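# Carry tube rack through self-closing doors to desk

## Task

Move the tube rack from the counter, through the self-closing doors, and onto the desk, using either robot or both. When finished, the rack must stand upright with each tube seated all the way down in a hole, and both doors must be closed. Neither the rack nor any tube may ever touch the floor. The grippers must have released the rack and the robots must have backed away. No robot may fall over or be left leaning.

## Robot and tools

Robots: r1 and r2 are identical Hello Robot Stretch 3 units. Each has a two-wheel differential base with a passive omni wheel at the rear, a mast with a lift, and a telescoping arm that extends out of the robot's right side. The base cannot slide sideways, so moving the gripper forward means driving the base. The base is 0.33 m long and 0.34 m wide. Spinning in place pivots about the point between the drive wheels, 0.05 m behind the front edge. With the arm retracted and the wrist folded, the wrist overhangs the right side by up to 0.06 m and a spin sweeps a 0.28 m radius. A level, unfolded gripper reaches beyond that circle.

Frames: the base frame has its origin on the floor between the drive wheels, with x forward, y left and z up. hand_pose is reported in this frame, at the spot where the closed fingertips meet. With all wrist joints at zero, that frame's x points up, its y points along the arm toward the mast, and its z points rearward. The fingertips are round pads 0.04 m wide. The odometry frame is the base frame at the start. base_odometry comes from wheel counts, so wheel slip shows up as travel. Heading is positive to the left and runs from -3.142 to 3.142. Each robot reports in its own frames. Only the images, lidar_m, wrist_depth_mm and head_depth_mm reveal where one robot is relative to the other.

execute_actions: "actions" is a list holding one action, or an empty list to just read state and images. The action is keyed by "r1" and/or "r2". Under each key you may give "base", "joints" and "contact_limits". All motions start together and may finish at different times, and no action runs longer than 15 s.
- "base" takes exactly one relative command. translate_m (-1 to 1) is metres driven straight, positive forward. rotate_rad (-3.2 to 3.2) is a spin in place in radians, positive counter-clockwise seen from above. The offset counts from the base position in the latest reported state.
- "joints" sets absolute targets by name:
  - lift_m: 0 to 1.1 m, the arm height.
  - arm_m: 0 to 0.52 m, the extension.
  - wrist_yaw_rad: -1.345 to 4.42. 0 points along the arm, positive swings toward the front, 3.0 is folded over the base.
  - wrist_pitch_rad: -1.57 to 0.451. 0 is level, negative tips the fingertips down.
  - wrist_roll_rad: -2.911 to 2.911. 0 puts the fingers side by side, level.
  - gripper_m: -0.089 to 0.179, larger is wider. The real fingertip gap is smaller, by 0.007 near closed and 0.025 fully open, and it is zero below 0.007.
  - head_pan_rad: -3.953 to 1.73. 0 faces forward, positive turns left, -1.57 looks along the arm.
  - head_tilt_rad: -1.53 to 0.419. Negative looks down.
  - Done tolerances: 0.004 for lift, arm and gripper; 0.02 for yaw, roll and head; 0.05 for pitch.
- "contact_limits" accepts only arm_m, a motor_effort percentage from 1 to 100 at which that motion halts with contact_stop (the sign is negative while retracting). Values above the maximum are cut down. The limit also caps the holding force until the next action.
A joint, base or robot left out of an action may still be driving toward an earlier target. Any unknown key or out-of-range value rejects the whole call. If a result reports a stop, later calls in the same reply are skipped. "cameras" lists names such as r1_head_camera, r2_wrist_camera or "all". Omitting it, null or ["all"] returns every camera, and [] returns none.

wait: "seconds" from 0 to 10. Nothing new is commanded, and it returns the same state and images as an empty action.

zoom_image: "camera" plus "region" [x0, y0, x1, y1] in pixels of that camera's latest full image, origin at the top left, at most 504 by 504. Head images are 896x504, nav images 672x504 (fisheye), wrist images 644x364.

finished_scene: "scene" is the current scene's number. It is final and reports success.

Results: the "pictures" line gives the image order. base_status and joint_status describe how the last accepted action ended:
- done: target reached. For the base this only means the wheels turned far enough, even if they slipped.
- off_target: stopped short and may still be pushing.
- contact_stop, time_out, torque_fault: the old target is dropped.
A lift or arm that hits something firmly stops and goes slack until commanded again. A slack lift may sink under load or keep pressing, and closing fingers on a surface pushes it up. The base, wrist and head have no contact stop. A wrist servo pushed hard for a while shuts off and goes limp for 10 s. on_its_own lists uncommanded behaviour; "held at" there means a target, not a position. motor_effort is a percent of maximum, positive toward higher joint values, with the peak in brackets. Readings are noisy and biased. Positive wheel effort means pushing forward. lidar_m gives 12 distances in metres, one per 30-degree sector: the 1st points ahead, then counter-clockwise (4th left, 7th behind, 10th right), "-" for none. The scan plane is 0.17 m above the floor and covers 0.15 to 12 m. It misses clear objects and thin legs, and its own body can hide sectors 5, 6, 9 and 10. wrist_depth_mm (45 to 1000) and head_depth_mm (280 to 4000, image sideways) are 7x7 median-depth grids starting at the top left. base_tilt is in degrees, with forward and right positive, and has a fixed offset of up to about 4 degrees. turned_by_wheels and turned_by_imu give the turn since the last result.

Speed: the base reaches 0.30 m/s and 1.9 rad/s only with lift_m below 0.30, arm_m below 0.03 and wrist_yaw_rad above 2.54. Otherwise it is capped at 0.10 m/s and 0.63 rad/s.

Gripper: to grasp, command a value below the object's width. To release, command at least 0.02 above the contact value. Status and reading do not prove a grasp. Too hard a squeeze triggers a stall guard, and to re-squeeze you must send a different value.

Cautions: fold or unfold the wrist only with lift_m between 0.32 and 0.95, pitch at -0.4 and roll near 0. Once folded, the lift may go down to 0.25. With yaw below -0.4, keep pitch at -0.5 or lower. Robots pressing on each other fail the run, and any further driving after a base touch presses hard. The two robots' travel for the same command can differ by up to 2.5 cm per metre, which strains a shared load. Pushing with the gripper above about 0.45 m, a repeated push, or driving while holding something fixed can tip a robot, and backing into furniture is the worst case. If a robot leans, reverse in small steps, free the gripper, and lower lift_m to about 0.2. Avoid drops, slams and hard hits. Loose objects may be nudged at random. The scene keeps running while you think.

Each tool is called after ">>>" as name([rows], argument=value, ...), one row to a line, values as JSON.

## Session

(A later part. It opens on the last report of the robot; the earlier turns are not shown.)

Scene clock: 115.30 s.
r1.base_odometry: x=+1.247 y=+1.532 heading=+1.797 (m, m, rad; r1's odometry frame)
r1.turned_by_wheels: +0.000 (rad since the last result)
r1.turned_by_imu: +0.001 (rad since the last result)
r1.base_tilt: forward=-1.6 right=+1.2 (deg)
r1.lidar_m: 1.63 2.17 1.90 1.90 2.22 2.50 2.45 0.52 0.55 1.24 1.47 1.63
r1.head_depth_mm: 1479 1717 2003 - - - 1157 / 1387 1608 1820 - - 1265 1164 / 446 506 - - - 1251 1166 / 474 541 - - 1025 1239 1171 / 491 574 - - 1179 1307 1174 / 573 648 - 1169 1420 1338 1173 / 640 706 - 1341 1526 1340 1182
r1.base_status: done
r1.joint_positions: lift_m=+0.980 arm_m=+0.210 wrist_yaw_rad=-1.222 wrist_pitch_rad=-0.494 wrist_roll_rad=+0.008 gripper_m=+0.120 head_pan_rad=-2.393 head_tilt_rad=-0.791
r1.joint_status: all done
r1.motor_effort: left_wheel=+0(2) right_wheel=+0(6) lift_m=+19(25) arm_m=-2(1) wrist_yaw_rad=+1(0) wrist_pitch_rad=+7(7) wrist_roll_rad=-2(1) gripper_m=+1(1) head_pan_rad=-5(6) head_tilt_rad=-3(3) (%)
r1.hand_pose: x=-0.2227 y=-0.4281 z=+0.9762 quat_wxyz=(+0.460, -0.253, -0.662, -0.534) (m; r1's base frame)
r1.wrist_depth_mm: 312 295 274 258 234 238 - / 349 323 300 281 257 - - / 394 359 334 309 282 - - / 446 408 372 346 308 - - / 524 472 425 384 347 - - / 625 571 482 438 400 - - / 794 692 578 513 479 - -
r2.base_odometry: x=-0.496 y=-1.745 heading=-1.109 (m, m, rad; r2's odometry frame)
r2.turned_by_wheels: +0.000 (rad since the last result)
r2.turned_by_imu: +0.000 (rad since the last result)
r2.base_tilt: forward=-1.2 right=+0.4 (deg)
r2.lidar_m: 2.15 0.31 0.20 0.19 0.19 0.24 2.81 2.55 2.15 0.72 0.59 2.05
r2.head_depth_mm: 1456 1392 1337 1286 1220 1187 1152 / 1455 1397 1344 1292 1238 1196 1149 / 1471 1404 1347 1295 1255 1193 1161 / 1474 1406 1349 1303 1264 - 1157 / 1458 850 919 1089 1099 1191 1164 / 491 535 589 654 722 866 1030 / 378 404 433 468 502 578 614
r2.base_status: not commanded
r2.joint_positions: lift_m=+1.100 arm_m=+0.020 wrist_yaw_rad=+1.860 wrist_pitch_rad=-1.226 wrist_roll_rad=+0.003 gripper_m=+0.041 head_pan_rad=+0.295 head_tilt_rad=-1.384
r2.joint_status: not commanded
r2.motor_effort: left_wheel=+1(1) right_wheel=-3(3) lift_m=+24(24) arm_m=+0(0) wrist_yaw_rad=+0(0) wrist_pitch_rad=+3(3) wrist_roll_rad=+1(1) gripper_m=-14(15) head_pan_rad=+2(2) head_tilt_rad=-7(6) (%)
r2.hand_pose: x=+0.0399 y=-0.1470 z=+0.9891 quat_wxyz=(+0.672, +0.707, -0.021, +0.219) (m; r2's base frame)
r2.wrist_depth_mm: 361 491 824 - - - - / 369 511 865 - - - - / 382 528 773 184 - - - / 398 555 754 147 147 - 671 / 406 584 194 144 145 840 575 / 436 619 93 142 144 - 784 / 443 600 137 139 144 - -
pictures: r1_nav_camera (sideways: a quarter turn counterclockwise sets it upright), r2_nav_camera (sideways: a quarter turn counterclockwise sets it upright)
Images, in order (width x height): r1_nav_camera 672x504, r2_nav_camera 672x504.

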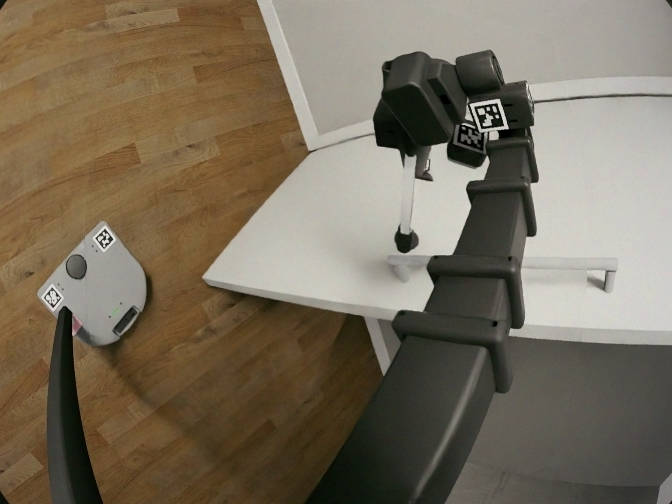

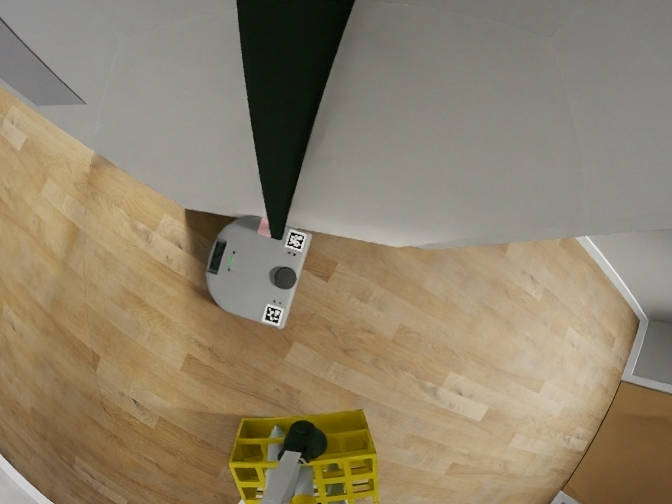

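>>> execute_actions([
  {"r1":{"joints":{"lift_m":0.6,"arm_m":0,"wrist_yaw_rad":3.0,"wrist_pitch_rad":-0.42,"gripper_m":0.03}}},
], cameras=[])

>>> execute_actions([
  {"r1":{"base":{"rotate_rad":-0.19},"joints":{"lift_m":0.28,"head_pan_rad":0,"head_tilt_rad":-1.2}}},
], cameras=[])

>>> execute_actions([
  {"r1":{"base":{"translate_m":-0.75}}},
], cameras=[])

>>> execute_actions([
  {"r1":{"base":{"rotate_rad":-1.27}}},
], cameras=["r1_nav_camera","r1_head_camera"])

Scene clock: 119.77 s.
r1.base_odometry: x=+1.247 y=+1.532 heading=+1.797 (m, m, rad; r1's odometry frame)
r1.turned_by_wheels: +0.000 (rad since the last result)
r1.turned_by_imu: +0.001 (rad since the last result)
r1.base_tilt: forward=-1.6 right=+1.2 (deg)
r1.lidar_m: 1.64 2.17 1.90 1.90 2.22 2.50 2.44 0.52 0.55 1.24 1.47 1.63
r1.head_depth_mm: 1475 1721 2006 1814 1517 1313 1159 / 1403 1605 1900 1800 1527 1320 1162 / 445 510 601 733 936 1270 1187 / 475 540 627 752 937 1239 - / 491 575 690 872 1129 1308 1217 / 573 674 814 1035 1417 1335 1177 / 638 765 957 1273 1523 1338 1186
r1.base_status: not commanded
r1.joint_positions: lift_m=+0.600 arm_m=+0.003 wrist_yaw_rad=+2.998 wrist_pitch_rad=-0.439 wrist_roll_rad=+0.008 gripper_m=+0.030 head_pan_rad=-2.393 head_tilt_rad=-0.791
r1.joint_status: all done
joint sent to its limit — the command would take r1.arm_m past its lower limit, so that joint was sent only as far as its limit.
r1.motor_effort: left_wheel=+0(0) right_wheel=-1(0) lift_m=+20(16) arm_m=-3(5) wrist_yaw_rad=+1(2) wrist_pitch_rad=+9(8) wrist_roll_rad=-2(1) gripper_m=+0(80) head_pan_rad=-5(5) head_tilt_rad=-4(3) (%)
r1.hand_pose: x=+0.0105 y=+0.0713 z=+0.6083 quat_wxyz=(+0.204, +0.702, +0.103, +0.675) (m; r1's base frame)
r1.wrist_depth_mm: - - - - - - - / - - - - - - - / - - - - - - - / - - - - - - - / - - - - - - - / 923 910 - 880 917 871 862 / 791 790 - 784 752 759 747
r2.base_odometry: x=-0.496 y=-1.745 heading=-1.109 (m, m, rad; r2's odometry frame)
r2.turned_by_wheels: +0.000 (rad since the last result)
r2.turned_by_imu: -0.001 (rad since the last result)
r2.base_tilt: forward=-1.2 right=+0.4 (deg)
r2.lidar_m: 2.15 0.31 0.20 0.19 0.19 0.24 2.81 2.56 2.14 0.72 0.59 2.06
r2.head_depth_mm: 1457 1396 1343 1285 1220 1191 1152 / 1462 1397 1346 1294 1244 1196 1157 / 1462 1405 1349 1292 1257 1190 1157 / 1473 1407 1350 1297 1260 - 1161 / 1464 850 918 1090 1104 1193 1166 / 491 535 589 654 722 865 1032 / 378 404 434 468 501 579 613
r2.base_status: not commanded
r2.joint_positions: lift_m=+1.100 arm_m=+0.020 wrist_yaw_rad=+1.860 wrist_pitch_rad=-1.226 wrist_roll_rad=+0.003 gripper_m=+0.041 head_pan_rad=+0.295 head_tilt_rad=-1.384
r2.joint_status: not commanded
r2.motor_effort: left_wheel=+1(1) right_wheel=-3(3) lift_m=+24(25) arm_m=-1(0) wrist_yaw_rad=+0(1) wrist_pitch_rad=+3(3) wrist_roll_rad=+1(1) gripper_m=-14(15) head_pan_rad=+3(2) head_tilt_rad=-6(7) (%)
r2.hand_pose: x=+0.0399 y=-0.1470 z=+0.9891 quat_wxyz=(+0.672, +0.707, -0.021, +0.219) (m; r2's base frame)
r2.wrist_depth_mm: 359 487 815 - - - - / 372 506 876 - - - - / 383 537 785 183 - - - / 397 559 742 147 147 - 664 / 406 581 195 144 144 822 575 / 436 619 93 142 144 - 798 / 447 594 136 139 143 - -
pictures: none
No camera images: the call's "cameras" was empty. Leave "cameras" out to get every camera's image.

Scene clock: 123.50 s.
r1.base_odometry: x=+1.247 y=+1.532 heading=+1.607 (m, m, rad; r1's odometry frame)
r1.turned_by_wheels: -0.190 (rad since the last result)
r1.turned_by_imu: -0.186 (rad since the last result)
r1.base_tilt: forward=-1.6 right=+1.2 (deg)
r1.lidar_m: 1.63 1.76 1.93 1.90 2.03 2.55 2.50 1.63 0.52 0.85 1.34 1.66
r1.head_depth_mm: 1724 1604 1471 1358 1263 1176 1108 / 1732 1606 1485 1362 1263 1191 - / 1747 1614 1486 1371 1272 1200 - / 1759 1625 1489 1374 1279 1203 - / 1774 1631 1493 1385 1286 1206 - / 1778 1640 1505 1381 1290 1202 1147 / 1817 1644 1510 1391 1295 1207 1137
r1.base_status: done
r1.joint_positions: lift_m=+0.280 arm_m=+0.003 wrist_yaw_rad=+2.998 wrist_pitch_rad=-0.438 wrist_roll_rad=+0.008 gripper_m=+0.030 head_pan_rad=-0.007 head_tilt_rad=-1.185
r1.joint_status: all done
r1.motor_effort: left_wheel=+1(3) right_wheel=-1(6) lift_m=+19(17) arm_m=-4(4) wrist_yaw_rad=+1(1) wrist_pitch_rad=+9(9) wrist_roll_rad=-1(1) gripper_m=+0(0) head_pan_rad=+5(62) head_tilt_rad=-5(24) (%)
r1.hand_pose: x=+0.0105 y=+0.0714 z=+0.2885 quat_wxyz=(+0.204, +0.702, +0.103, +0.675) (m; r1's base frame)
r1.wrist_depth_mm: - - - - - - - / - - - - - - - / - - - 970 931 914 915 / 763 - 734 742 720 712 703 / 627 611 628 599 596 583 577 / 524 517 - 520 520 494 496 / 454 - - - 423 429 426
r2.base_odometry: x=-0.496 y=-1.745 heading=-1.109 (m, m, rad; r2's odometry frame)
r2.turned_by_wheels: +0.000 (rad since the last result)
r2.turned_by_imu: -0.001 (rad since the last result)
r2.base_tilt: forward=-1.2 right=+0.4 (deg)
r2.lidar_m: 2.15 0.31 0.20 0.19 0.19 0.24 2.81 2.55 2.14 0.72 0.59 2.06
r2.head_depth_mm: 1456 1395 1340 1283 1219 1192 1151 / 1459 1401 1342 1292 1244 1197 1151 / 1467 1406 1341 1294 1255 1185 1153 / 1466 1409 1349 1294 1264 - 1162 / 1463 847 918 1089 1103 1196 1168 / 492 536 589 654 721 866 1028 / 378 403 434 467 501 579 612
r2.base_status: not commanded
r2.joint_positions: lift_m=+1.100 arm_m=+0.020 wrist_yaw_rad=+1.860 wrist_pitch_rad=-1.226 wrist_roll_rad=+0.003 gripper_m=+0.041 head_pan_rad=+0.295 head_tilt_rad=-1.384
r2.joint_status: not commanded
r2.motor_effort: left_wheel=+1(1) right_wheel=-3(3) lift_m=+24(25) arm_m=+0(0) wrist_yaw_rad=+0(0) wrist_pitch_rad=+3(3) wrist_roll_rad=+0(1) gripper_m=-15(14) head_pan_rad=+2(2) head_tilt_rad=-6(5) (%)
r2.hand_pose: x=+0.0399 y=-0.1470 z=+0.9891 quat_wxyz=(+0.672, +0.707, -0.021, +0.219) (m; r2's base frame)
r2.wrist_depth_mm: 356 485 832 - - - - / 374 513 851 - - - - / 384 535 782 183 - - - / 400 556 742 147 147 - 671 / 406 582 194 144 145 836 576 / 436 617 93 142 144 - 793 / 440 594 137 139 144 - -
pictures: none
No camera images: the call's "cameras" was empty. Leave "cameras" out to get every camera's image.

Scene clock: 127.80 s.
r1.base_odometry: x=+1.274 y=+0.782 heading=+1.608 (m, m, rad; r1's odometry frame)
r1.turned_by_wheels: +0.000 (rad since the last result)
r1.turned_by_imu: -0.002 (rad since the last result)
r1.base_tilt: forward=-1.6 right=+1.2 (deg)
r1.lidar_m: 2.38 2.57 2.00 1.97 2.10 1.78 1.75 1.55 1.20 1.18 0.57 0.58
r1.head_depth_mm: 1747 1590 1472 1356 1264 1181 1101 / 1765 1603 1474 1361 1268 1188 - / 1781 1619 1480 1364 1270 1197 - / 1796 1623 1484 1377 1275 1203 - / 1796 1627 1498 1371 1281 1208 - / 1801 1647 1502 1387 1284 1200 1148 / 1818 1651 1507 1390 1294 1206 1137
r1.base_status: done
r1.joint_positions: lift_m=+0.280 arm_m=+0.003 wrist_yaw_rad=+2.999 wrist_pitch_rad=-0.438 wrist_roll_rad=+0.008 gripper_m=+0.030 head_pan_rad=-0.007 head_tilt_rad=-1.186
r1.joint_status: not commanded
r1.motor_effort: left_wheel=+0(5) right_wheel=-1(10) lift_m=+20(20) arm_m=-4(4) wrist_yaw_rad=+2(1) wrist_pitch_rad=+8(9) wrist_roll_rad=-2(1) gripper_m=+0(0) head_pan_rad=+4(4) head_tilt_rad=-5(5) (%)
r1.hand_pose: x=+0.0104 y=+0.0714 z=+0.2885 quat_wxyz=(+0.203, +0.702, +0.103, +0.675) (m; r1's base frame)
r1.wrist_depth_mm: - - - - - - - / - - - - - - - / - - - 975 935 920 893 / 770 - 748 736 719 716 702 / 632 616 626 595 597 586 580 / 526 515 - 525 516 497 485 / 449 - - - 422 434 429
r2.base_odometry: x=-0.496 y=-1.745 heading=-1.109 (m, m, rad; r2's odometry frame)
r2.turned_by_wheels: +0.000 (rad since the last result)
r2.turned_by_imu: -0.001 (rad since the last result)
r2.base_tilt: forward=-1.1 right=+0.4 (deg)
r2.lidar_m: 2.15 0.31 0.20 0.19 0.19 0.24 0.90 2.56 2.15 0.72 0.59 2.06
r2.head_depth_mm: 1458 1394 1343 1285 1219 1192 1156 / 1463 1402 1344 1296 1240 1193 1154 / 1468 1402 1354 1294 1256 1184 1159 / 1473 1416 1347 1302 1266 - 1163 / 1463 851 917 1089 1100 1193 1159 / 491 535 589 653 722 867 1029 / 378 404 433 468 502 579 613
r2.base_status: not commanded
r2.joint_positions: lift_m=+1.100 arm_m=+0.020 wrist_yaw_rad=+1.860 wrist_pitch_rad=-1.226 wrist_roll_rad=+0.003 gripper_m=+0.041 head_pan_rad=+0.295 head_tilt_rad=-1.384
r2.joint_status: not commanded
r2.motor_effort: left_wheel=+1(1) right_wheel=-4(3) lift_m=+25(25) arm_m=+1(0) wrist_yaw_rad=+0(1) wrist_pitch_rad=+3(3) wrist_roll_rad=+1(1) gripper_m=-15(15) head_pan_rad=+3(3) head_tilt_rad=-7(7) (%)
r2.hand_pose: x=+0.0399 y=-0.1470 z=+0.9891 quat_wxyz=(+0.672, +0.707, -0.021, +0.219) (m; r2's base frame)
r2.wrist_depth_mm: 356 494 807 - - - - / 371 507 868 - - - - / 385 535 767 183 - - - / 398 561 746 147 147 - 677 / 408 586 195 144 144 823 580 / 433 620 93 142 144 - 790 / 442 598 136 139 143 - -
pictures: none
No camera images: the call's "cameras" was empty. Leave "cameras" out to get every camera's image.

Scene clock: 129.93 s.
r1.base_odometry: x=+1.274 y=+0.782 heading=+0.338 (m, m, rad; r1's odometry frame)
r1.turned_by_wheels: -1.270 (rad since the last result)
r1.turned_by_imu: -1.247 (rad since the last result)
r1.base_tilt: forward=-1.5 right=+1.2 (deg)
r1.lidar_m: 0.87 0.57 2.38 2.42 2.13 1.96 1.99 1.91 1.76 1.77 1.28 1.18
r1.head_depth_mm: 1746 1601 1469 1351 1259 1181 1103 / 1769 1607 1471 1363 1266 1193 - / 1768 1616 1343 1367 1269 1201 - / 1784 1625 1325 1374 1271 1199 - / 1321 1258 1324 1369 1282 1210 - / 882 911 966 1363 1292 1202 1143 / 661 711 1478 1393 1296 1208 1140
r1.base_status: done
r1.joint_positions: lift_m=+0.280 arm_m=+0.003 wrist_yaw_rad=+2.999 wrist_pitch_rad=-0.438 wrist_roll_rad=+0.008 gripper_m=+0.030 head_pan_rad=-0.007 head_tilt_rad=-1.186
r1.joint_status: not commanded
r1.motor_effort: left_wheel=+1(5) right_wheel=-1(9) lift_m=+20(19) arm_m=-4(4) wrist_yaw_rad=+1(1) wrist_pitch_rad=+9(9) wrist_roll_rad=-2(2) gripper_m=+0(0) head_pan_rad=+4(4) head_tilt_rad=-5(5) (%)
r1.hand_pose: x=+0.0104 y=+0.0714 z=+0.2885 quat_wxyz=(+0.203, +0.702, +0.103, +0.675) (m; r1's base frame)
r1.wrist_depth_mm: - - - - - - - / - - - - - - - / - - - 957 931 919 897 / 769 - 738 743 728 714 701 / 624 616 617 602 597 580 558 / 522 517 - 520 515 492 493 / 449 - - - 424 433 425
r2.base_odometry: x=-0.496 y=-1.745 heading=-1.109 (m, m, rad; r2's odometry frame)
r2.turned_by_wheels: +0.000 (rad since the last result)
r2.turned_by_imu: +0.000 (rad since the last result)
r2.base_tilt: forward=-1.2 right=+0.4 (deg)
r2.lidar_m: 2.14 0.31 0.20 0.19 0.19 0.24 0.90 2.56 2.15 0.72 0.60 2.06
r2.head_depth_mm: 1456 1393 1335 1286 1222 1184 1153 / 1464 1404 1335 1291 1238 1196 1149 / 1465 1407 1350 1296 1259 1187 1156 / 1478 1407 1352 1300 1264 - 1162 / 1459 851 920 1090 1099 1195 1165 / 491 535 589 655 723 867 1030 / 378 404 433 467 502 578 613
r2.base_status: not commanded
r2.joint_positions: lift_m=+1.100 arm_m=+0.020 wrist_yaw_rad=+1.860 wrist_pitch_rad=-1.226 wrist_roll_rad=+0.003 gripper_m=+0.041 head_pan_rad=+0.295 head_tilt_rad=-1.384
r2.joint_status: not commanded
r2.motor_effort: left_wheel=+1(1) right_wheel=-3(4) lift_m=+25(25) arm_m=-1(0) wrist_yaw_rad=+0(1) wrist_pitch_rad=+3(3) wrist_roll_rad=+1(2) gripper_m=-14(14) head_pan_rad=+3(3) head_tilt_rad=-6(7) (%)
r2.hand_pose: x=+0.0399 y=-0.1470 z=+0.9891 quat_wxyz=(+0.672, +0.707, -0.021, +0.219) (m; r2's base frame)
r2.wrist_depth_mm: 359 495 815 - - - - / 371 507 874 - - - - / 383 527 769 183 - - - / 395 561 755 147 147 - 665 / 408 583 195 143 144 837 580 / 439 618 93 142 144 - 786 / 438 599 136 139 143 - -
pictures: r1_head_camera (sideways: a quarter turn clockwise sets it upright), r1_nav_camera (sideways: a quarter turn counterclockwise sets it upright)
Images, in order (width x height): r1_head_camera 896x504, r1_nav_camera 672x504.

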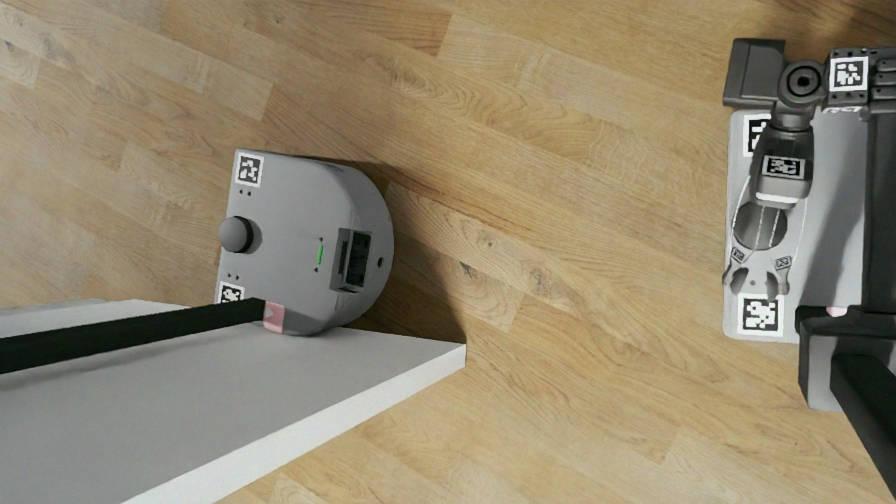

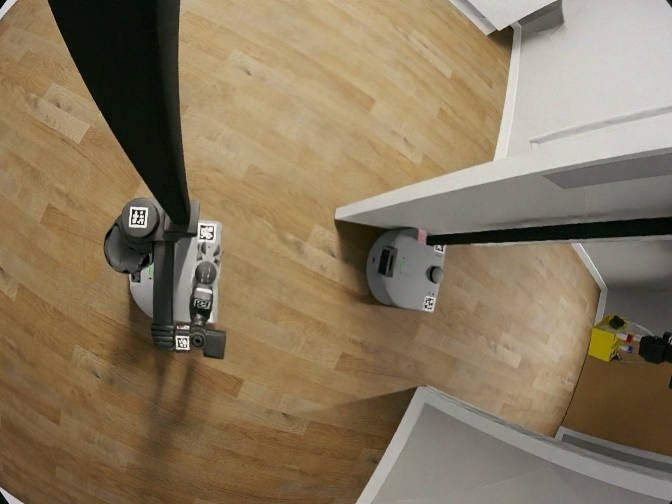

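>>> execute_actions([
  {"r1":{"base":{"translate_m":0.52},"joints":{"head_tilt_rad":-1.45}}},
], cameras=["r1_head_camera"])

Scene clock: 133.40 s.
r1.base_odometry: x=+1.765 y=+0.954 heading=+0.338 (m, m, rad; r1's odometry frame)
r1.turned_by_wheels: +0.000 (rad since the last result)
r1.turned_by_imu: +0.003 (rad since the last result)
r1.base_tilt: forward=-1.6 right=+1.2 (deg)
r1.lidar_m: 0.39 0.32 0.25 0.24 2.64 2.45 2.48 2.12 1.96 1.15 0.76 0.81
r1.head_depth_mm: 1362 1329 1290 1261 1226 1193 1166 / 1375 1339 1300 1260 - 1191 1173 / 1381 1346 1136 1257 - 1196 1175 / 1390 1351 1143 1158 - - 1176 / 1358 1340 1140 1219 1261 - 1179 / 828 737 882 932 1240 - 1188 / 502 621 646 668 775 1241 1197
r1.base_status: done
r1.joint_positions: lift_m=+0.280 arm_m=+0.003 wrist_yaw_rad=+2.999 wrist_pitch_rad=-0.438 wrist_roll_rad=+0.008 gripper_m=+0.030 head_pan_rad=-0.007 head_tilt_rad=-1.434
r1.joint_status: all done
r1.motor_effort: left_wheel=+0(8) right_wheel=-1(7) lift_m=+20(19) arm_m=-4(4) wrist_yaw_rad=+1(1) wrist_pitch_rad=+8(9) wrist_roll_rad=-2(2) gripper_m=+0(0) head_pan_rad=+5(4) head_tilt_rad=-6(20) (%)
r1.hand_pose: x=+0.0104 y=+0.0714 z=+0.2885 quat_wxyz=(+0.203, +0.702, +0.103, +0.675) (m; r1's base frame)
r1.wrist_depth_mm: - - - 259 266 277 286 / - - - 280 289 300 310 / - - - 303 314 328 343 / 769 - 754 332 345 364 377 / 615 608 632 366 382 387 352 / 519 515 - 404 428 321 299 / 452 - - - 421 318 269
r2.base_odometry: x=-0.496 y=-1.745 heading=-1.109 (m, m, rad; r2's odometry frame)
r2.turned_by_wheels: +0.000 (rad since the last result)
r2.turned_by_imu: -0.001 (rad since the last result)
r2.base_tilt: forward=-1.2 right=+0.4 (deg)
r2.lidar_m: 2.15 0.31 0.20 0.19 0.19 0.24 0.38 0.38 2.14 0.72 0.59 2.06
r2.head_depth_mm: 1457 1394 1333 1283 1216 1187 1154 / 1460 1400 1343 1289 1240 1194 1154 / 1467 1406 1349 1289 1258 1186 1022 / 1476 1408 1358 1296 1262 - 1015 / 1458 850 918 1087 1098 1194 1029 / 491 535 589 653 722 866 1026 / 377 404 433 468 502 580 612
r2.base_status: not commanded
r2.joint_positions: lift_m=+1.100 arm_m=+0.020 wrist_yaw_rad=+1.860 wrist_pitch_rad=-1.226 wrist_roll_rad=+0.003 gripper_m=+0.041 head_pan_rad=+0.295 head_tilt_rad=-1.384
r2.joint_status: not commanded
r2.motor_effort: left_wheel=+1(1) right_wheel=-4(3) lift_m=+25(25) arm_m=+0(0) wrist_yaw_rad=+0(0) wrist_pitch_rad=+3(3) wrist_roll_rad=+1(1) gripper_m=-14(14) head_pan_rad=+3(2) head_tilt_rad=-7(7) (%)
r2.hand_pose: x=+0.0399 y=-0.1470 z=+0.9891 quat_wxyz=(+0.672, +0.707, -0.021, +0.219) (m; r2's base frame)
r2.wrist_depth_mm: 360 491 806 - - - - / 372 508 858 - - - - / 384 533 774 183 - - - / 398 561 741 147 147 - 668 / 410 577 195 143 144 839 576 / 436 604 93 142 144 - 793 / 442 591 136 139 143 - -
pictures: r1_head_camera (sideways: a quarter turn clockwise sets it upright)
Images, in order (width x height): r1_head_camera 896x504.

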